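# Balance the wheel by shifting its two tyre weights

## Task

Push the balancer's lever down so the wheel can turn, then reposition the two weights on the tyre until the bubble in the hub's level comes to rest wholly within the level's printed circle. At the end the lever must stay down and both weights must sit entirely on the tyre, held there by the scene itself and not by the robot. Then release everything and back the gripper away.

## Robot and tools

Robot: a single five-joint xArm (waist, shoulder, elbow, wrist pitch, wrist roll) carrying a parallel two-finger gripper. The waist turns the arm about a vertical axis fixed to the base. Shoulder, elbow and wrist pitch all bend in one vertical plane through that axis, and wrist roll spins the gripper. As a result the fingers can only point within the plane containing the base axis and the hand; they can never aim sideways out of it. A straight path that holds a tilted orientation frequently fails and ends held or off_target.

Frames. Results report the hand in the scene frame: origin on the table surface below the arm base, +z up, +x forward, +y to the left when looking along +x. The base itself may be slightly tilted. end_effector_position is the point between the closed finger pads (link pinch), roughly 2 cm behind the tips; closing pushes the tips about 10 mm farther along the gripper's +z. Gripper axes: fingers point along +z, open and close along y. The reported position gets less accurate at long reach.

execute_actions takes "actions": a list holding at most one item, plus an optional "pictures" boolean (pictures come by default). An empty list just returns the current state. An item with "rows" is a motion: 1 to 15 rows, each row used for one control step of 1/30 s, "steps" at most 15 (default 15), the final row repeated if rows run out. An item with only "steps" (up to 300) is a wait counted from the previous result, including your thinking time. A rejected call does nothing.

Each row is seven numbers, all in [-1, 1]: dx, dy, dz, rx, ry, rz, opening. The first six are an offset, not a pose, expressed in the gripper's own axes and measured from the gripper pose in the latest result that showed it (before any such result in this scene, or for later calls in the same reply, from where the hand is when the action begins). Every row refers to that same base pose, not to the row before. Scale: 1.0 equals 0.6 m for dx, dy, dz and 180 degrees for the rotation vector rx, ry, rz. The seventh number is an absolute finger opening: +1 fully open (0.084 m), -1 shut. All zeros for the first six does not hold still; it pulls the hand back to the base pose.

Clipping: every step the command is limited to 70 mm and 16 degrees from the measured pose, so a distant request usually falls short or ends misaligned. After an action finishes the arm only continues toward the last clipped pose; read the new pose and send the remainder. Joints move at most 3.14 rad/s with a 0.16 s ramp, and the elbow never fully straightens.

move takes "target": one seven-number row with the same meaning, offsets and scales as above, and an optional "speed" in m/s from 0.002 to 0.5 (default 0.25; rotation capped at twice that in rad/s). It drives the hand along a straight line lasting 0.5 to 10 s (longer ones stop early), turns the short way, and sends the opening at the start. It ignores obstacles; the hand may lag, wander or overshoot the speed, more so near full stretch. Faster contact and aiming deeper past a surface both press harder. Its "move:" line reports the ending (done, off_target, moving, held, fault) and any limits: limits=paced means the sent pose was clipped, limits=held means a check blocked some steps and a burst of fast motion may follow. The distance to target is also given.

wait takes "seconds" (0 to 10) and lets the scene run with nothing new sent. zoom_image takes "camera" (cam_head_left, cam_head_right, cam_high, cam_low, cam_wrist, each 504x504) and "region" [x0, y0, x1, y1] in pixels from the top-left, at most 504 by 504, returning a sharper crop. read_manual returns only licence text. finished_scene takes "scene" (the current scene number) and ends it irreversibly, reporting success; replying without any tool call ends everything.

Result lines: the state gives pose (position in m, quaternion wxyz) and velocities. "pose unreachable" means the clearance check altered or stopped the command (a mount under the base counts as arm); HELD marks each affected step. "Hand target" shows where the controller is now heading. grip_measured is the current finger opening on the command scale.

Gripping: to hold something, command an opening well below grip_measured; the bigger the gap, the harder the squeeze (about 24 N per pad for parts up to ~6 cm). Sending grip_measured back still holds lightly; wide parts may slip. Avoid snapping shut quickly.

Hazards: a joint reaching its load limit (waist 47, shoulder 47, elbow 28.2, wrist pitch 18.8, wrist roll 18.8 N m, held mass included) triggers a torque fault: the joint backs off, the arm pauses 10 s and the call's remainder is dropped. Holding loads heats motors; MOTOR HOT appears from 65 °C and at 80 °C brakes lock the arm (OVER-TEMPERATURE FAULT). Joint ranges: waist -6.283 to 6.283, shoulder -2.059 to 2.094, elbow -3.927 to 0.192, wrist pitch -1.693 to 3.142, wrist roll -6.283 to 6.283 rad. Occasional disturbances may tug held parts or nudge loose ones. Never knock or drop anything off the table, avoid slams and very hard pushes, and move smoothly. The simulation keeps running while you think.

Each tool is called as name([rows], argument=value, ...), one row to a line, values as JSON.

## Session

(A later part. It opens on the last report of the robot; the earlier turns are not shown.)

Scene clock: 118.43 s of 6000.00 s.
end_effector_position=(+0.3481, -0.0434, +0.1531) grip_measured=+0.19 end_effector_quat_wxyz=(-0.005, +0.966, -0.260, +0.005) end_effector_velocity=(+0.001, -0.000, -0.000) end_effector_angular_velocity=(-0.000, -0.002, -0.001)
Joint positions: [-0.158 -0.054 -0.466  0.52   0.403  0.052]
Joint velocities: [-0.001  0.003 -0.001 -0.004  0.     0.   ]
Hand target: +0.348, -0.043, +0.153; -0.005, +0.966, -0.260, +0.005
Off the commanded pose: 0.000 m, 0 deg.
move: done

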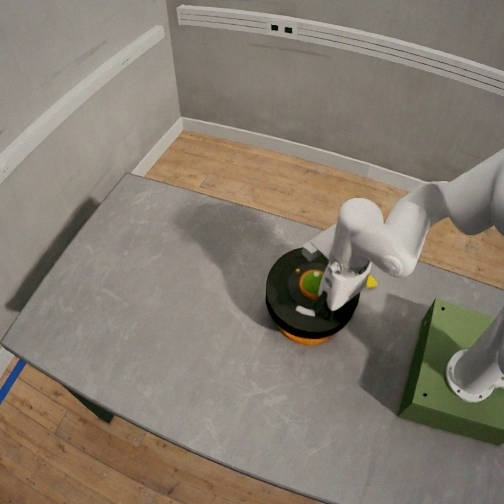

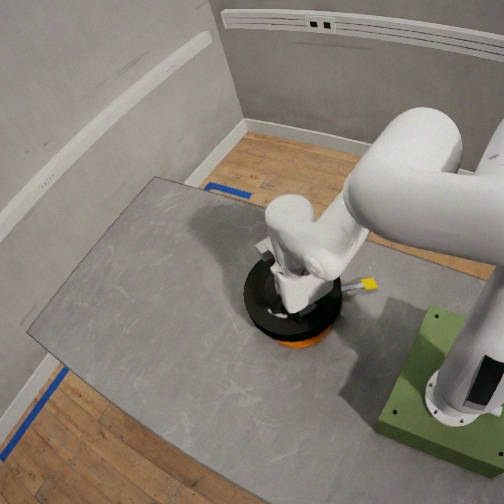

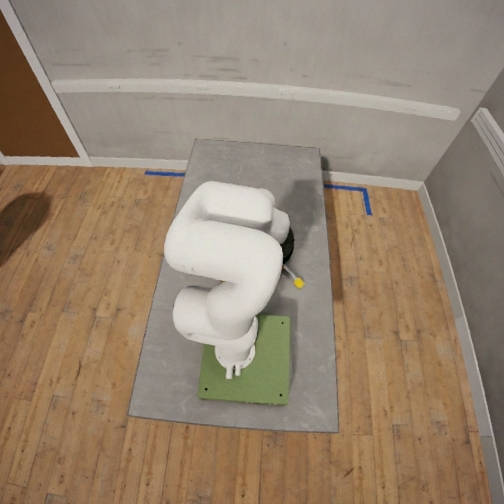

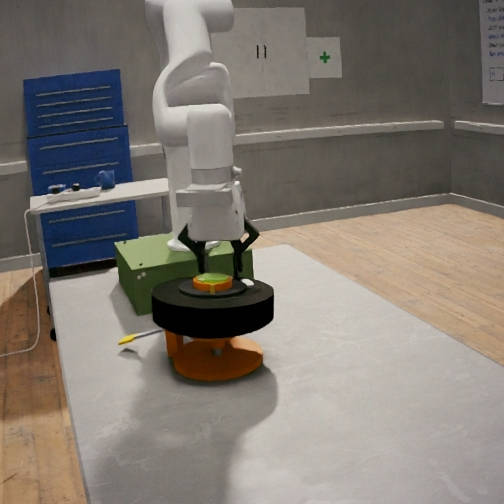

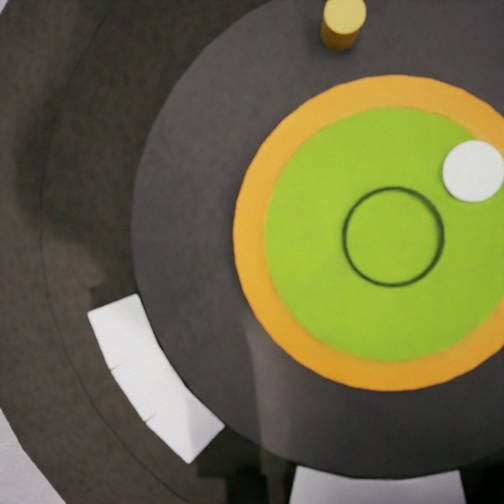

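move(target=[0, 0, 0.005, 0, 0, 0, 0.2], speed=0.006)

Scene clock: 120.50 s of 6000.00 s.
end_effector_position=(+0.3481, -0.0434, +0.1501) grip_measured=+0.19 end_effector_quat_wxyz=(-0.005, +0.966, -0.260, +0.005) end_effector_velocity=(+0.000, +0.000, -0.000) end_effector_angular_velocity=(-0.000, -0.000, +0.000)
Joint positions: [-0.158 -0.044 -0.465  0.509  0.403  0.052]
Joint velocities: [ 0.     0.001  0.    -0.001  0.     0.   ]
Hand target: +0.348, -0.043, +0.150; -0.005, +0.966, -0.260, +0.005
Off the commanded pose: 0.000 m, 0 deg.
move: done

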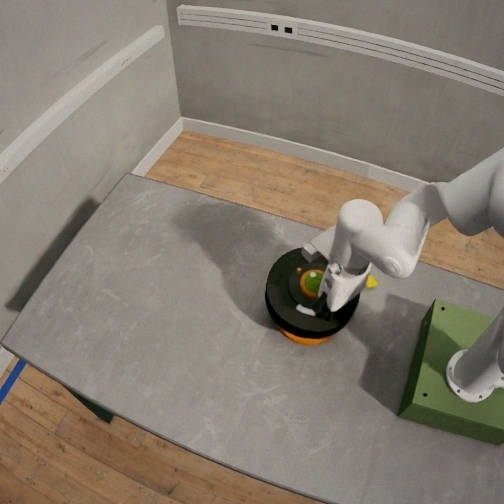

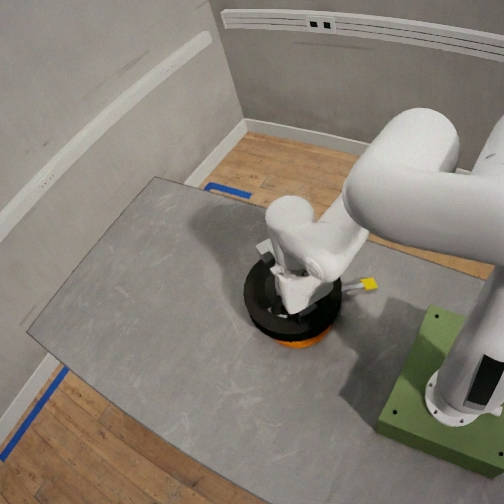

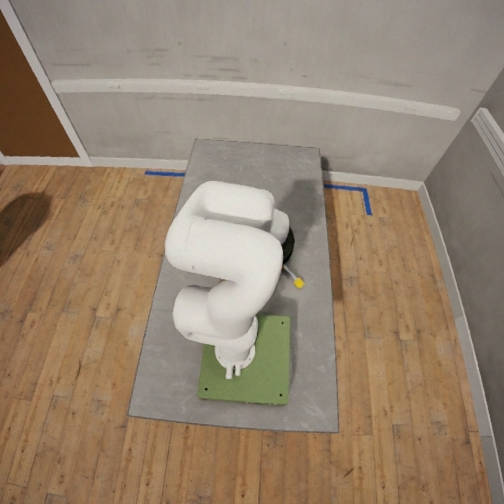

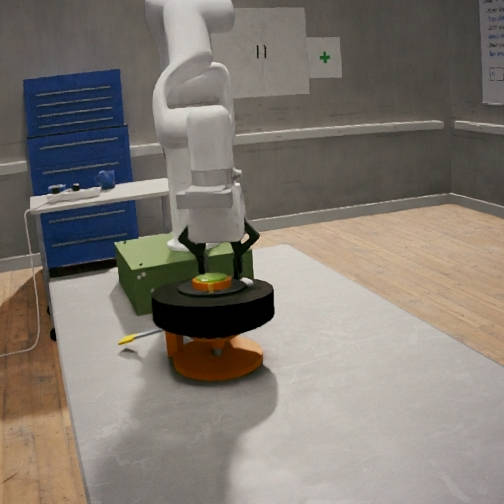

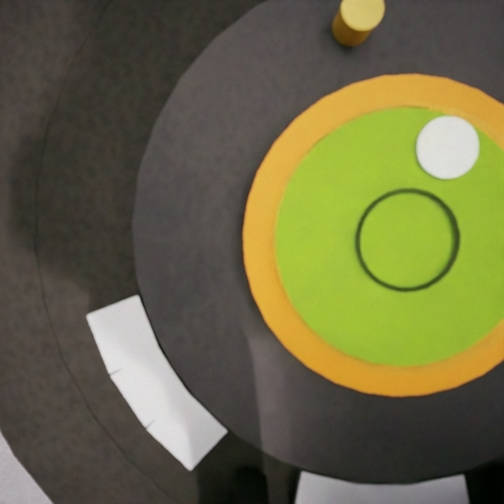

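move(target=[0, 0, 0, 0, 0, 0, -0.4], speed=0.01)

move(target=[0, 0, -0.06, 0, 0, 0, -0.4], speed=0.04)

Scene clock: 122.97 s of 6000.00 s.
end_effector_position=(+0.3483, -0.0434, +0.1502) grip_measured=-0.09 end_effector_quat_wxyz=(-0.005, +0.966, -0.260, +0.005) end_effector_velocity=(-0.001, +0.000, -0.000) end_effector_angular_velocity=(+0.000, +0.001, +0.001)
Joint positions: [-0.158 -0.044 -0.465  0.509  0.403  0.04 ]
Joint velocities: [ 0.     0.     0.001  0.    -0.     0.   ]
Hand target: +0.348, -0.043, +0.150; -0.005, +0.966, -0.260, +0.005
Off the commanded pose: 0.000 m, 0 deg.
move: done

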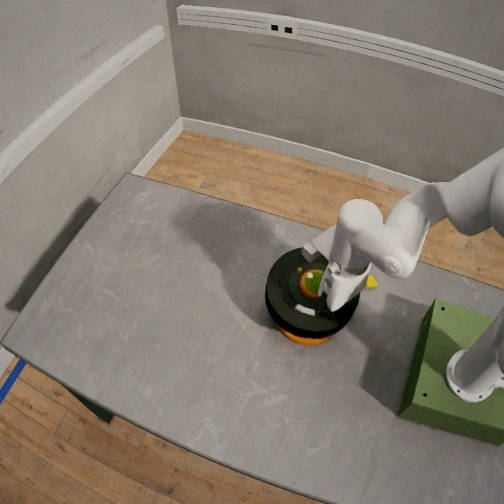

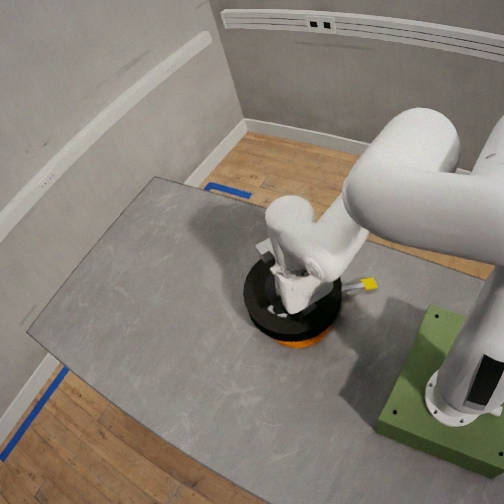

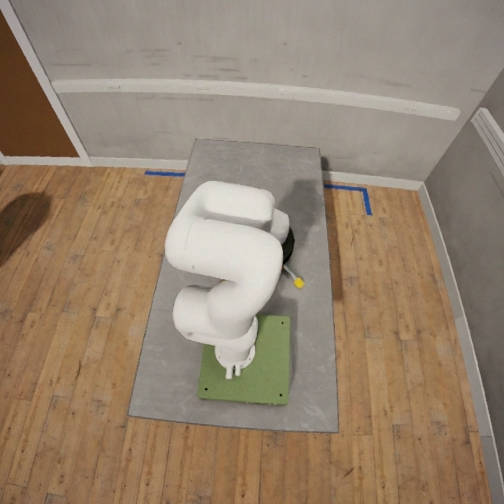

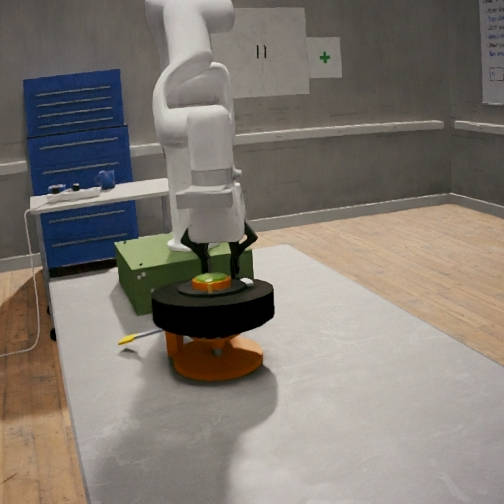

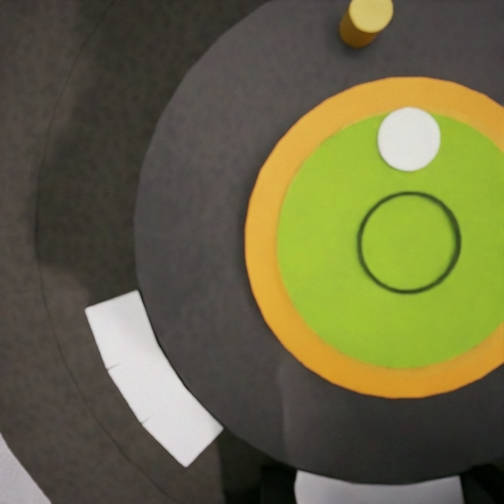

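Scene clock: 124.17 s of 6000.00 s.
end_effector_position=(+0.3477, -0.0437, +0.1861) grip_measured=-0.09 end_effector_quat_wxyz=(-0.005, +0.966, -0.260, +0.005) end_effector_velocity=(-0.001, +0.000, -0.000) end_effector_angular_velocity=(+0.000, +0.004, +0.000)
Joint positions: [-0.158 -0.156 -0.485  0.641  0.403  0.04 ]
Joint velocities: [-0.    -0.002  0.001  0.005 -0.    -0.   ]
Hand target: +0.348, -0.044, +0.186; -0.005, +0.966, -0.260, +0.005
Off the commanded pose: 0.000 m, 0 deg.
move: done

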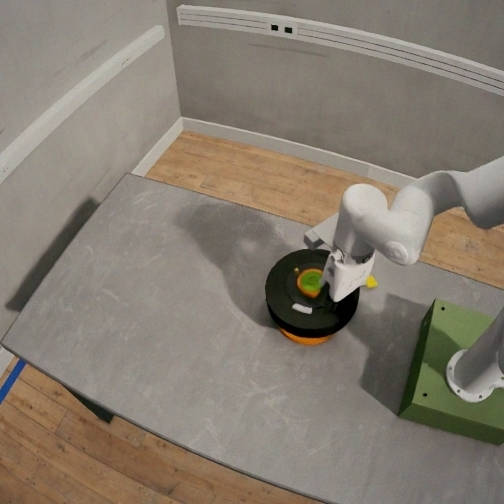

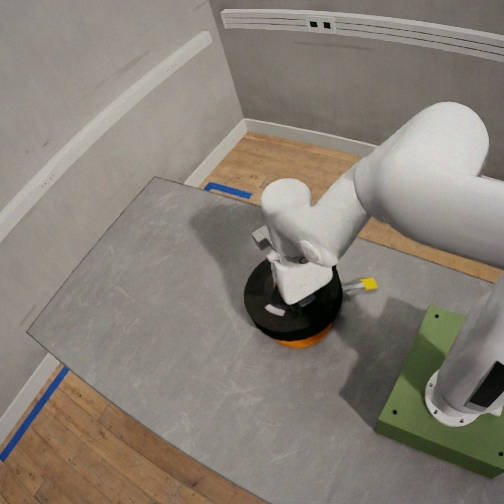

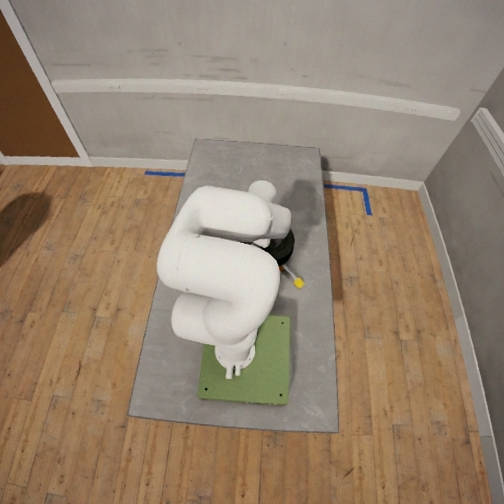

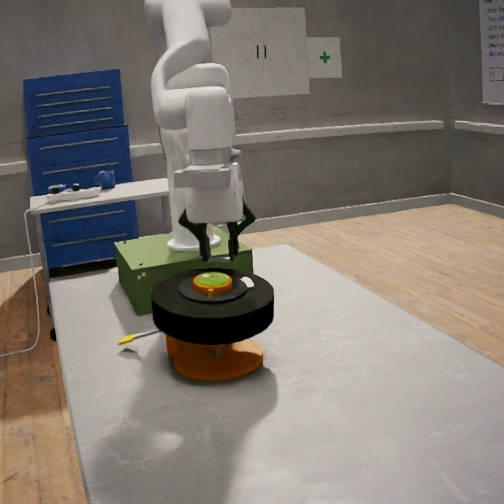

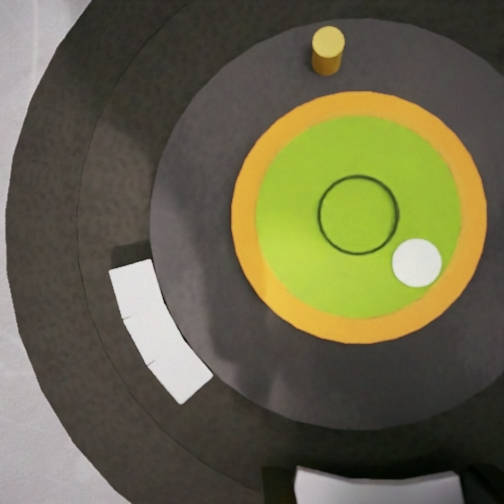

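move(target=[0.0634, 0.1075, 0, 0, 0, -0.333, -0.4], speed=0.25)

Scene clock: 132.07 s of 6000.00 s.
end_effector_position=(+0.3484, -0.1185, +0.1856) grip_measured=-0.09 end_effector_quat_wxyz=(-0.002, +0.966, +0.257, +0.007) end_effector_velocity=(+0.000, -0.000, +0.000) end_effector_angular_velocity=(-0.000, -0.001, +0.006)
Joint positions: [-0.361 -0.099 -0.546  0.645 -0.846  0.04 ]
Joint velocities: [-0.    -0.    -0.001 -0.    -0.006 -0.   ]
Hand target: +0.348, -0.119, +0.186; -0.002, +0.966, +0.257, +0.007
Off the commanded pose: 0.000 m, 0 deg.
After step 90, 2.40 s passed at rest.
move: done

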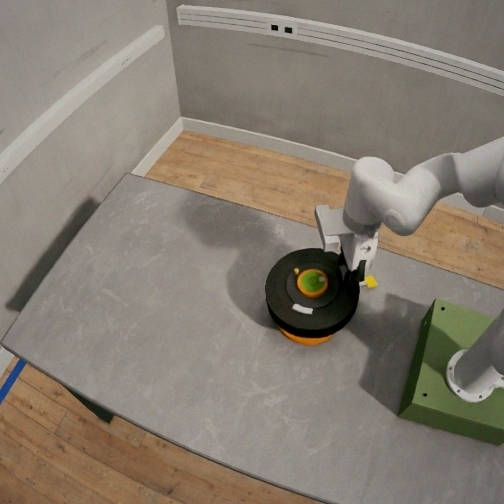

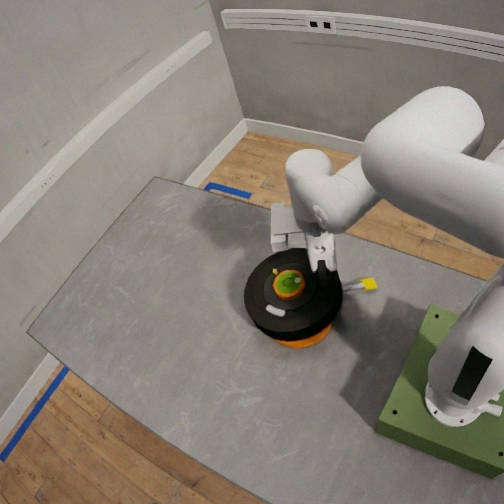

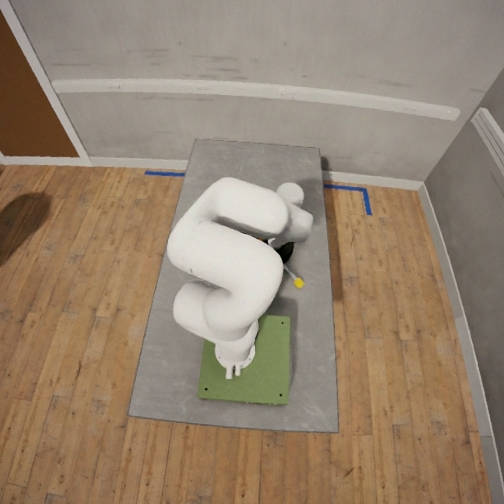

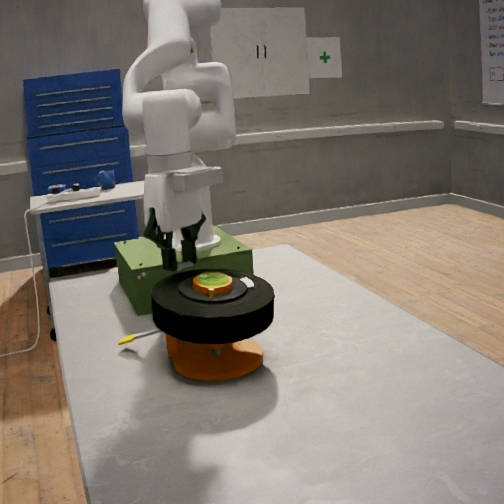

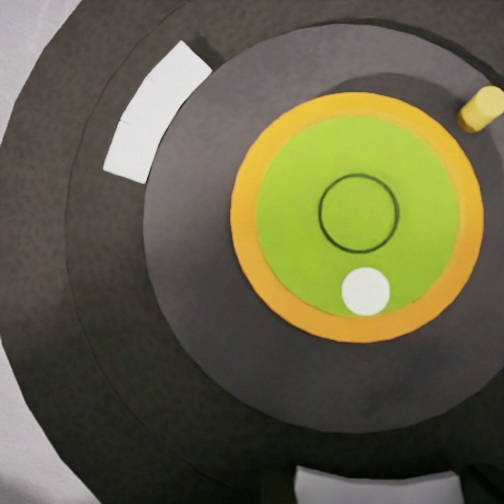

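move(target=[-0.0015, 0.007, 0.025, 0, 0, -0.028, -0.4], speed=0.03)

Scene clock: 139.50 s of 6000.00 s.
end_effector_position=(+0.3499, -0.1225, +0.1706) grip_measured=-0.09 end_effector_quat_wxyz=(-0.001, +0.954, +0.299, +0.007) end_effector_velocity=(+0.001, -0.000, -0.000) end_effector_angular_velocity=(-0.001, -0.001, +0.004)
Joint positions: [-0.37  -0.049 -0.545  0.594 -0.943  0.04 ]
Joint velocities: [ 0.     0.001 -0.    -0.003 -0.004 -0.   ]
Hand target: +0.350, -0.123, +0.171; -0.001, +0.954, +0.299, +0.007
Off the commanded pose: 0.000 m, 0 deg.
After step 90, 2.73 s passed at rest.
move: done

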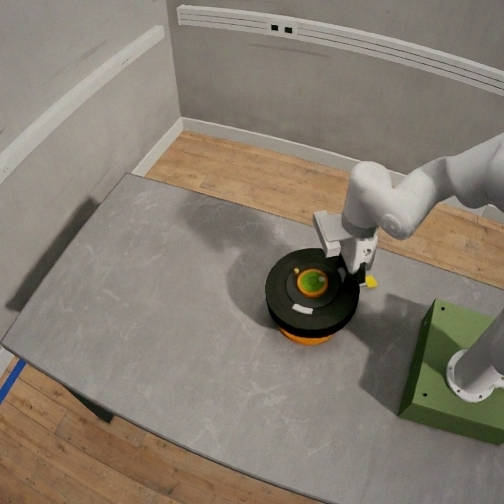

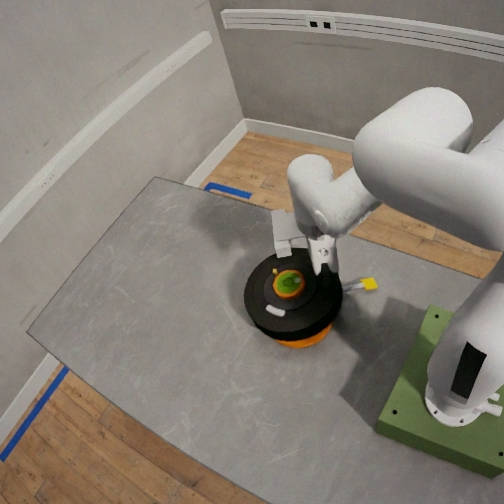

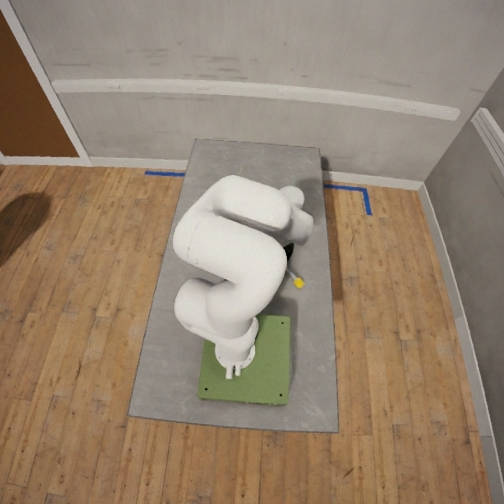

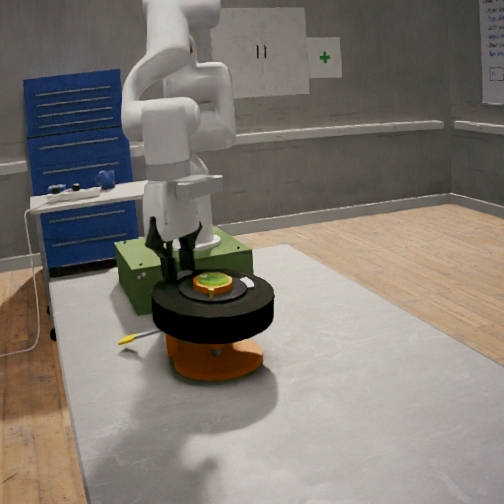

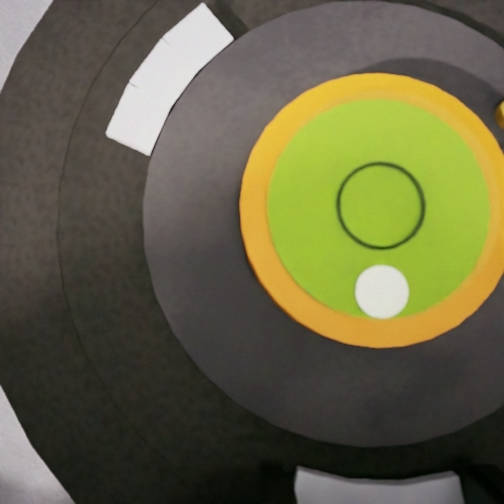

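Aligned. Lowering slowly.

move(target=[0, 0, 0.021, 0, 0, 0, -0.4], speed=0.008)

Scene clock: 142.47 s of 6000.00 s.
end_effector_position=(+0.3500, -0.1224, +0.1580) grip_measured=-0.09 end_effector_quat_wxyz=(-0.001, +0.954, +0.299, +0.007) end_effector_velocity=(+0.000, -0.000, +0.000) end_effector_angular_velocity=(-0.000, -0.001, -0.000)
Joint positions: [-0.37  -0.011 -0.539  0.551 -0.943  0.04 ]
Joint velocities: [-0.     0.001 -0.    -0.002 -0.     0.   ]
Hand target: +0.350, -0.122, +0.158; -0.001, +0.954, +0.299, +0.007
Off the commanded pose: 0.000 m, 0 deg.
move: done

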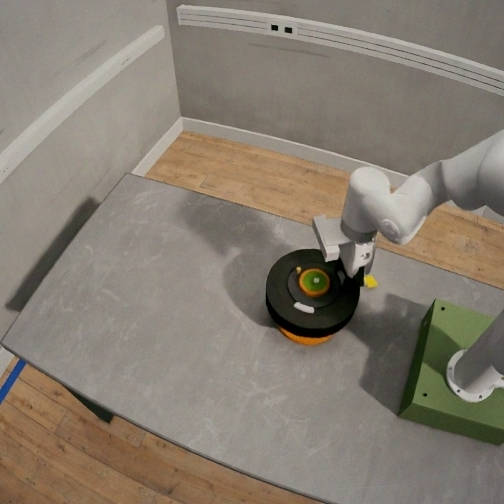

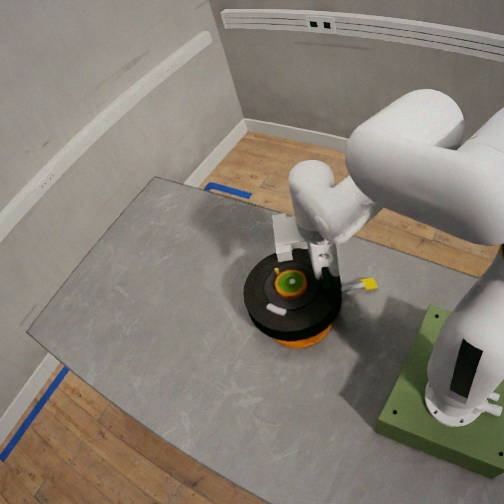

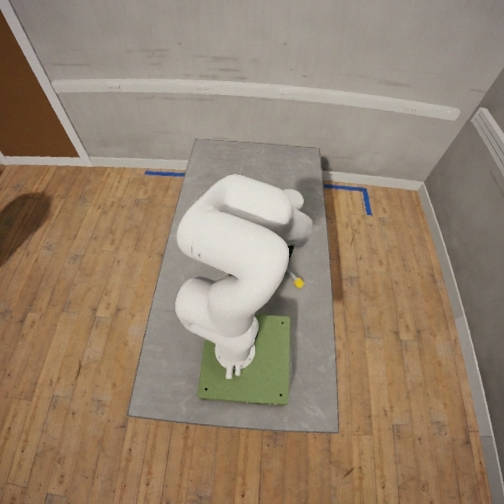

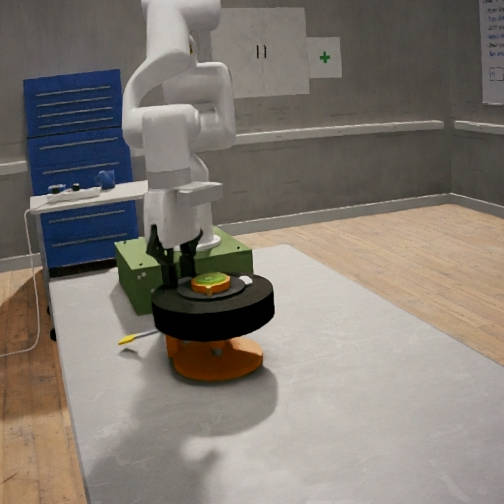

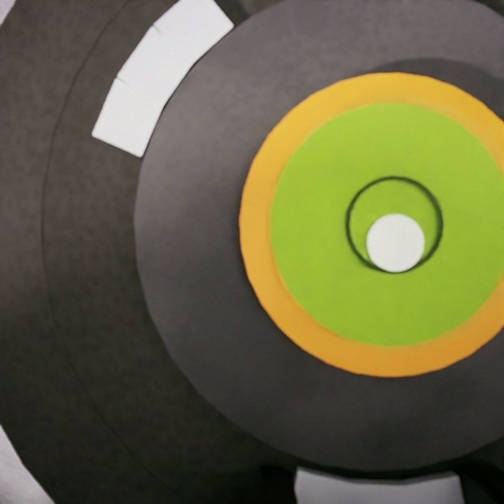

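move(target=[0, 0, 0.001, 0, 0, 0, 0.3], speed=0.005)

move(target=[0, 0, -0.105, 0, 0, 0, 0.3], speed=0.06)

wait(seconds=1.5)

Scene clock: 144.77 s of 6000.00 s.
end_effector_position=(+0.3500, -0.1224, +0.1574) grip_measured=+0.29 end_effector_quat_wxyz=(-0.001, +0.954, +0.299, +0.007) end_effector_velocity=(+0.000, +0.000, -0.000) end_effector_angular_velocity=(-0.000, -0.001, +0.000)
Joint positions: [-0.37  -0.009 -0.539  0.548 -0.943  0.056]
Joint velocities: [ 0.     0.     0.    -0.001 -0.    -0.   ]
Hand target: +0.350, -0.122, +0.157; -0.001, +0.954, +0.299, +0.007
Off the commanded pose: 0.000 m, 0 deg.
move: done

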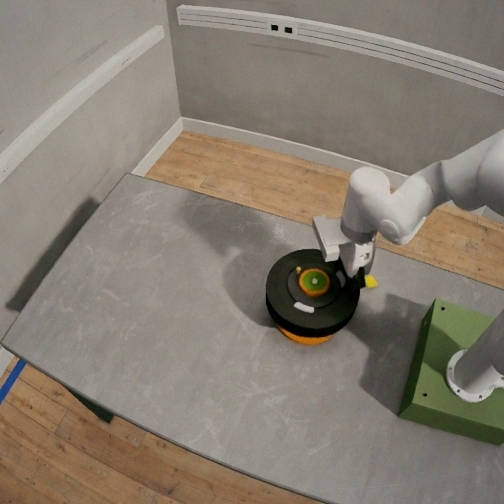

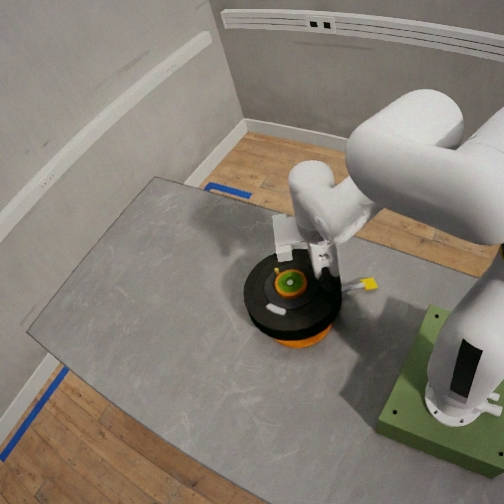

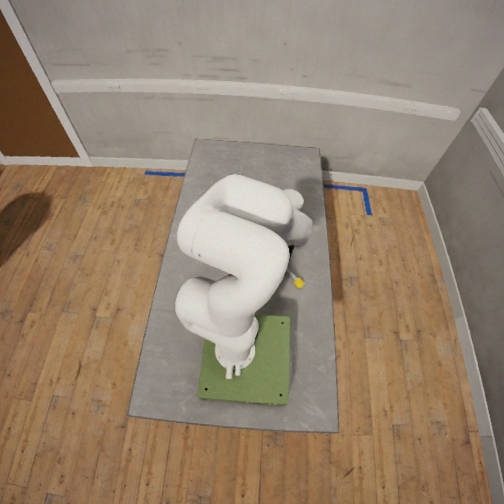

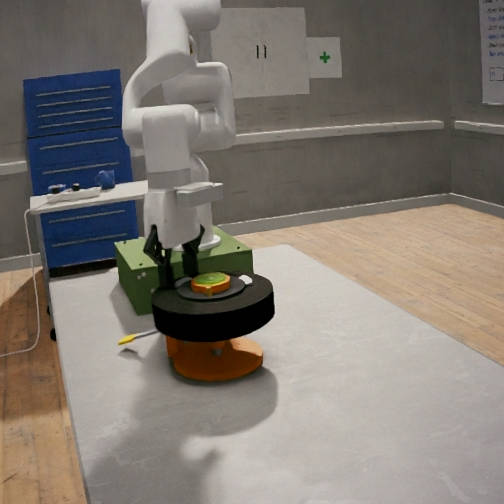

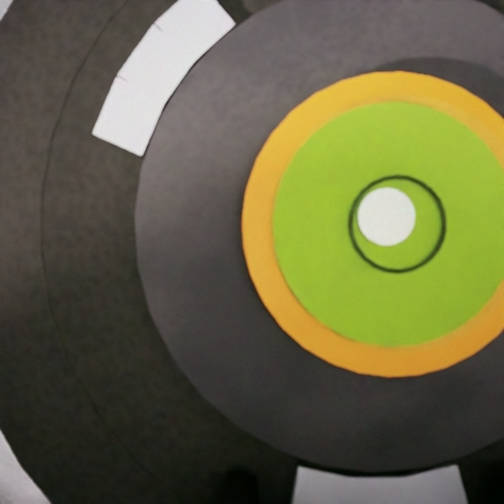

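Scene clock: 146.13 s of 6000.00 s.
end_effector_position=(+0.3490, -0.1228, +0.2202) grip_measured=+0.29 end_effector_quat_wxyz=(-0.002, +0.954, +0.299, +0.007) end_effector_velocity=(-0.001, +0.000, +0.000) end_effector_angular_velocity=(+0.001, +0.003, -0.000)
Joint positions: [-0.37  -0.178 -0.587  0.765 -0.943  0.056]
Joint velocities: [-0.    -0.001 -0.001  0.005  0.     0.   ]
Hand target: +0.349, -0.123, +0.220; -0.001, +0.954, +0.299, +0.007
Off the commanded pose: 0.000 m, 0 deg.
move: done

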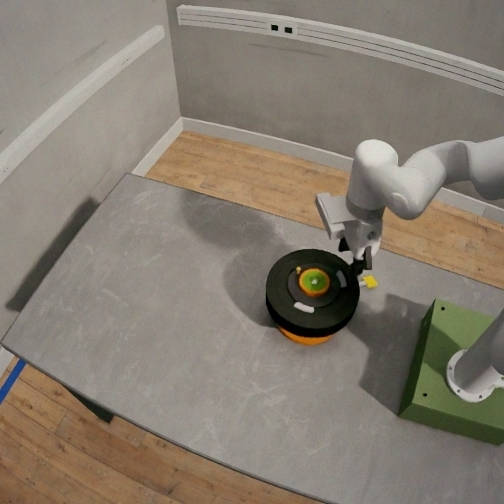

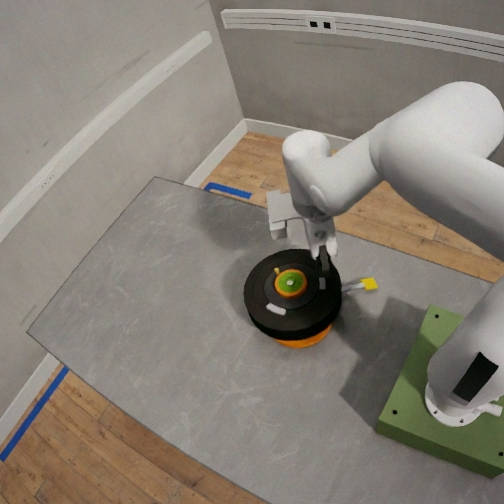

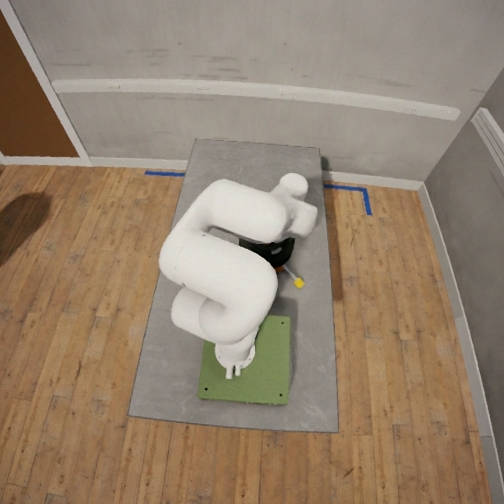

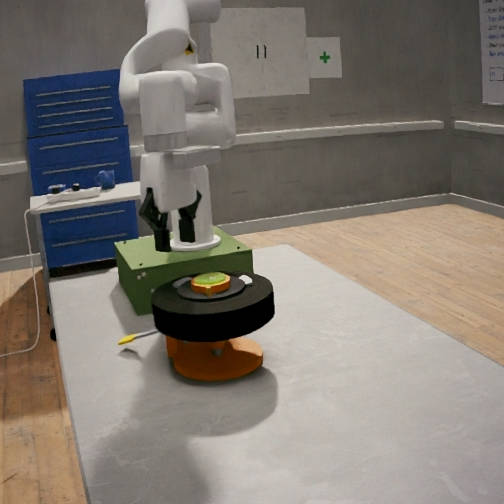

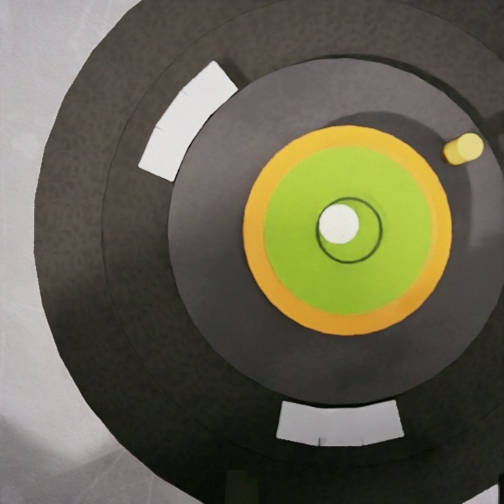

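Scene clock: 147.63 s of 6000.00 s.
end_effector_position=(+0.3492, -0.1228, +0.2205) grip_measured=+0.29 end_effector_quat_wxyz=(-0.001, +0.954, +0.299, +0.007) end_effector_velocity=(+0.000, -0.000, +0.000) end_effector_angular_velocity=(-0.000, -0.001, -0.000)
Joint positions: [-0.37  -0.178 -0.587  0.765 -0.943  0.056]
Joint velocities: [-0.     0.    -0.001  0.001  0.     0.   ]
Hand target: +0.349, -0.123, +0.220; -0.001, +0.954, +0.299, +0.007
Off the commanded pose: 0.000 m, 0 deg.
Steps of this call (steps 1 to 45: nothing new was sent). Readings (end_effector_position):
1: (+0.3490, -0.1228, +0.2202)
2: (+0.3490, -0.1228, +0.2203)
4: (+0.3491, -0.1228, +0.2203)
8: (+0.3491, -0.1228, +0.2204)
45: the state above

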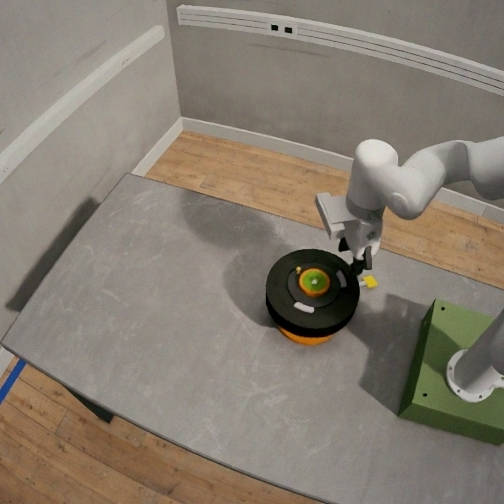

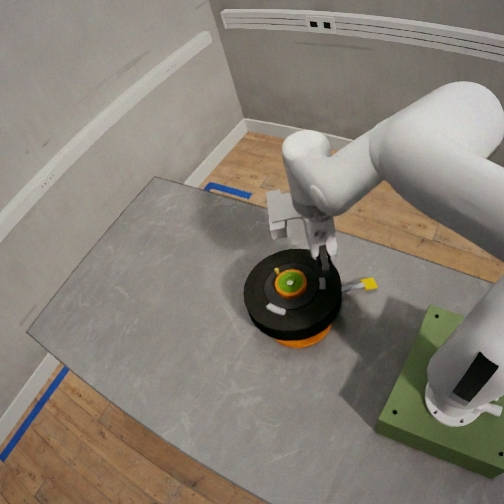

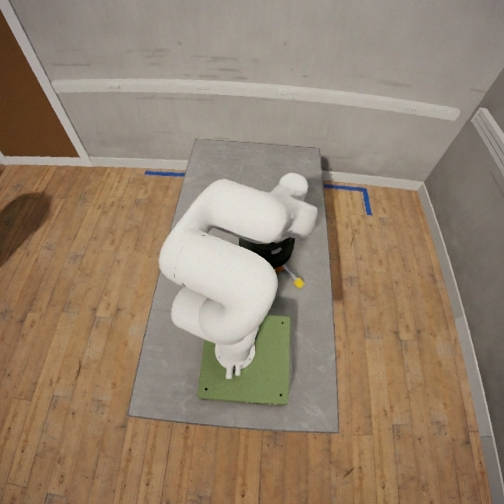

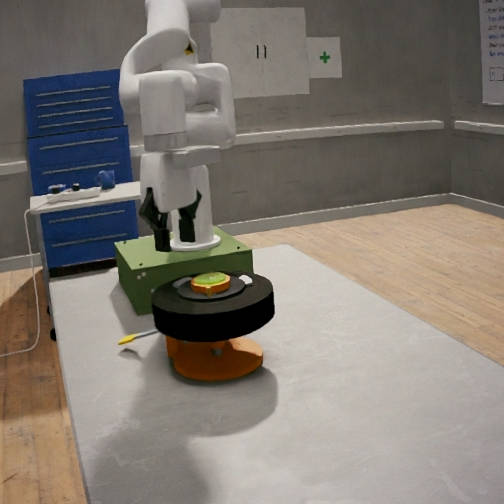

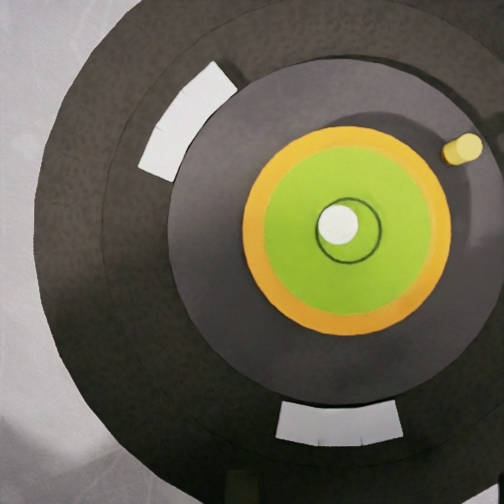

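move(target=[0, 0, 0.085, 0, 0, 0, 0.2], speed=0.08)

move(target=[0, 0, 0.0255, 0, 0, 0, 0.2], speed=0.015)

Scene clock: 156.47 s of 6000.00 s.
end_effector_position=(+0.3501, -0.1226, +0.1697) grip_measured=+0.19 end_effector_quat_wxyz=(-0.001, +0.954, +0.299, +0.007) end_effector_velocity=(+0.000, -0.000, -0.001) end_effector_angular_velocity=(-0.000, -0.001, -0.000)
Joint positions: [-0.37  -0.046 -0.545  0.59  -0.943  0.052]
Joint velocities: [-0.     0.003  0.    -0.004  0.    -0.   ]
Hand target: +0.350, -0.123, +0.169; -0.001, +0.954, +0.299, +0.007
Off the commanded pose: 0.000 m, 0 deg.
After step 90, 4.83 s passed at rest.
move: done

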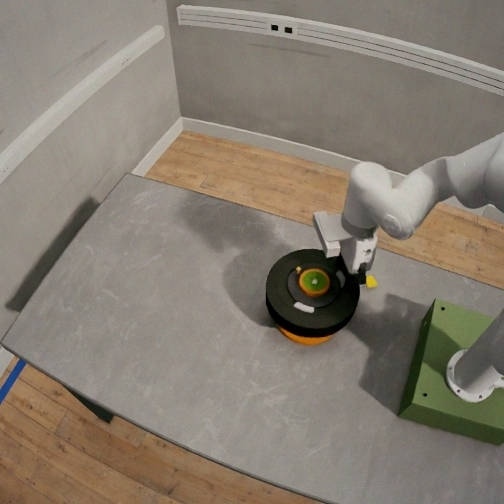

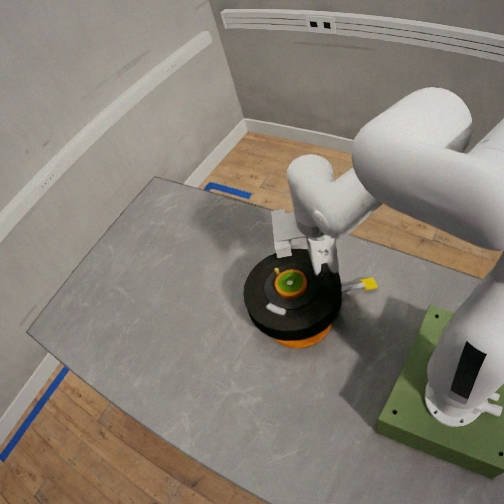

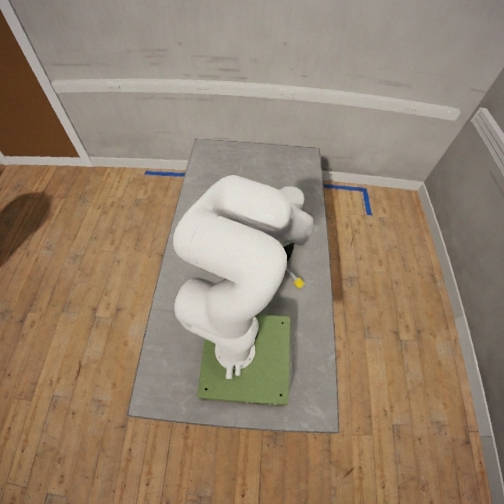

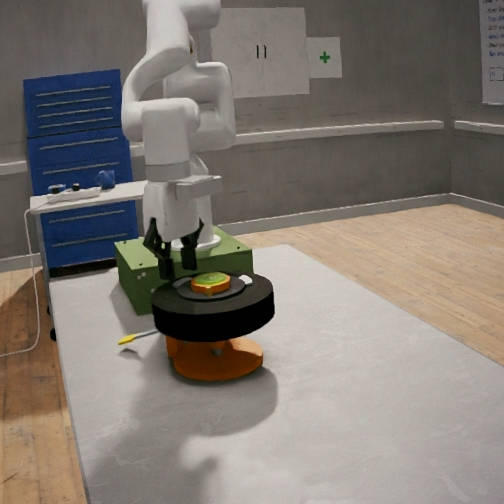

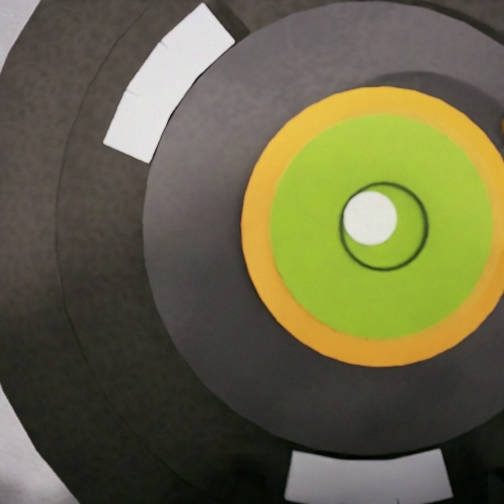

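Scene clock: 157.70 s of 6000.00 s.
end_effector_position=(+0.3503, -0.1225, +0.1545) grip_measured=+0.19 end_effector_quat_wxyz=(-0.001, +0.954, +0.299, +0.007) end_effector_velocity=(+0.001, -0.000, +0.000) end_effector_angular_velocity=(-0.002, -0.005, +0.001)
Joint positions: [-0.37   0.    -0.538  0.538 -0.943  0.052]
Joint velocities: [ 0.     0.001 -0.001 -0.004 -0.     0.   ]
Hand target: +0.350, -0.122, +0.154; -0.001, +0.954, +0.299, +0.007
Off the commanded pose: 0.000 m, 0 deg.
move: done

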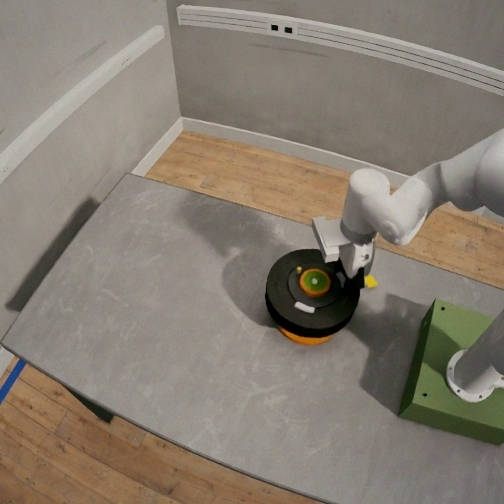

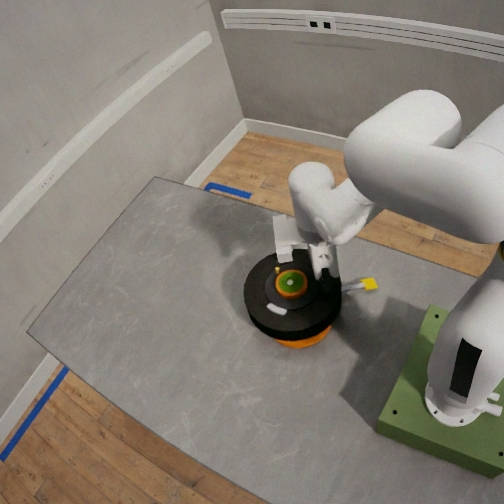

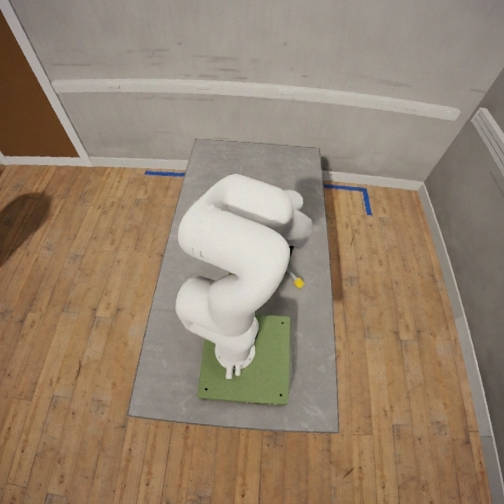

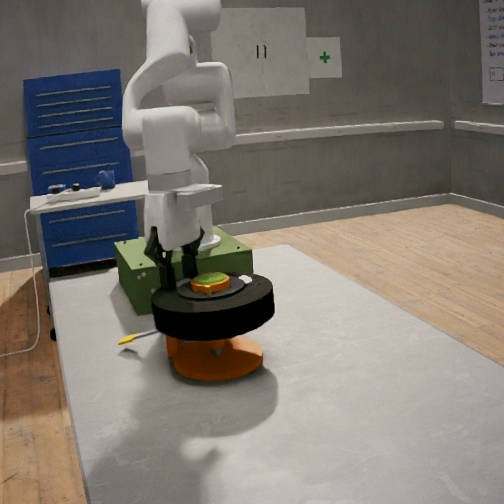

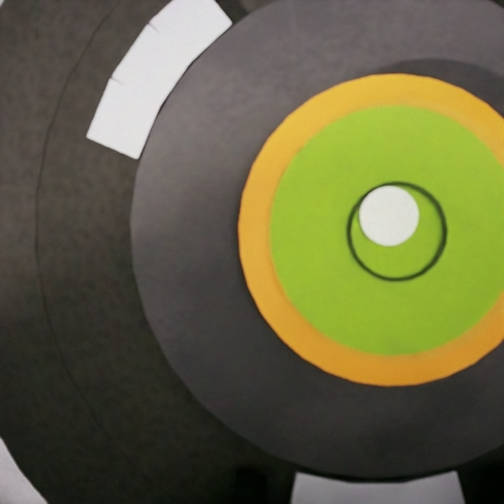

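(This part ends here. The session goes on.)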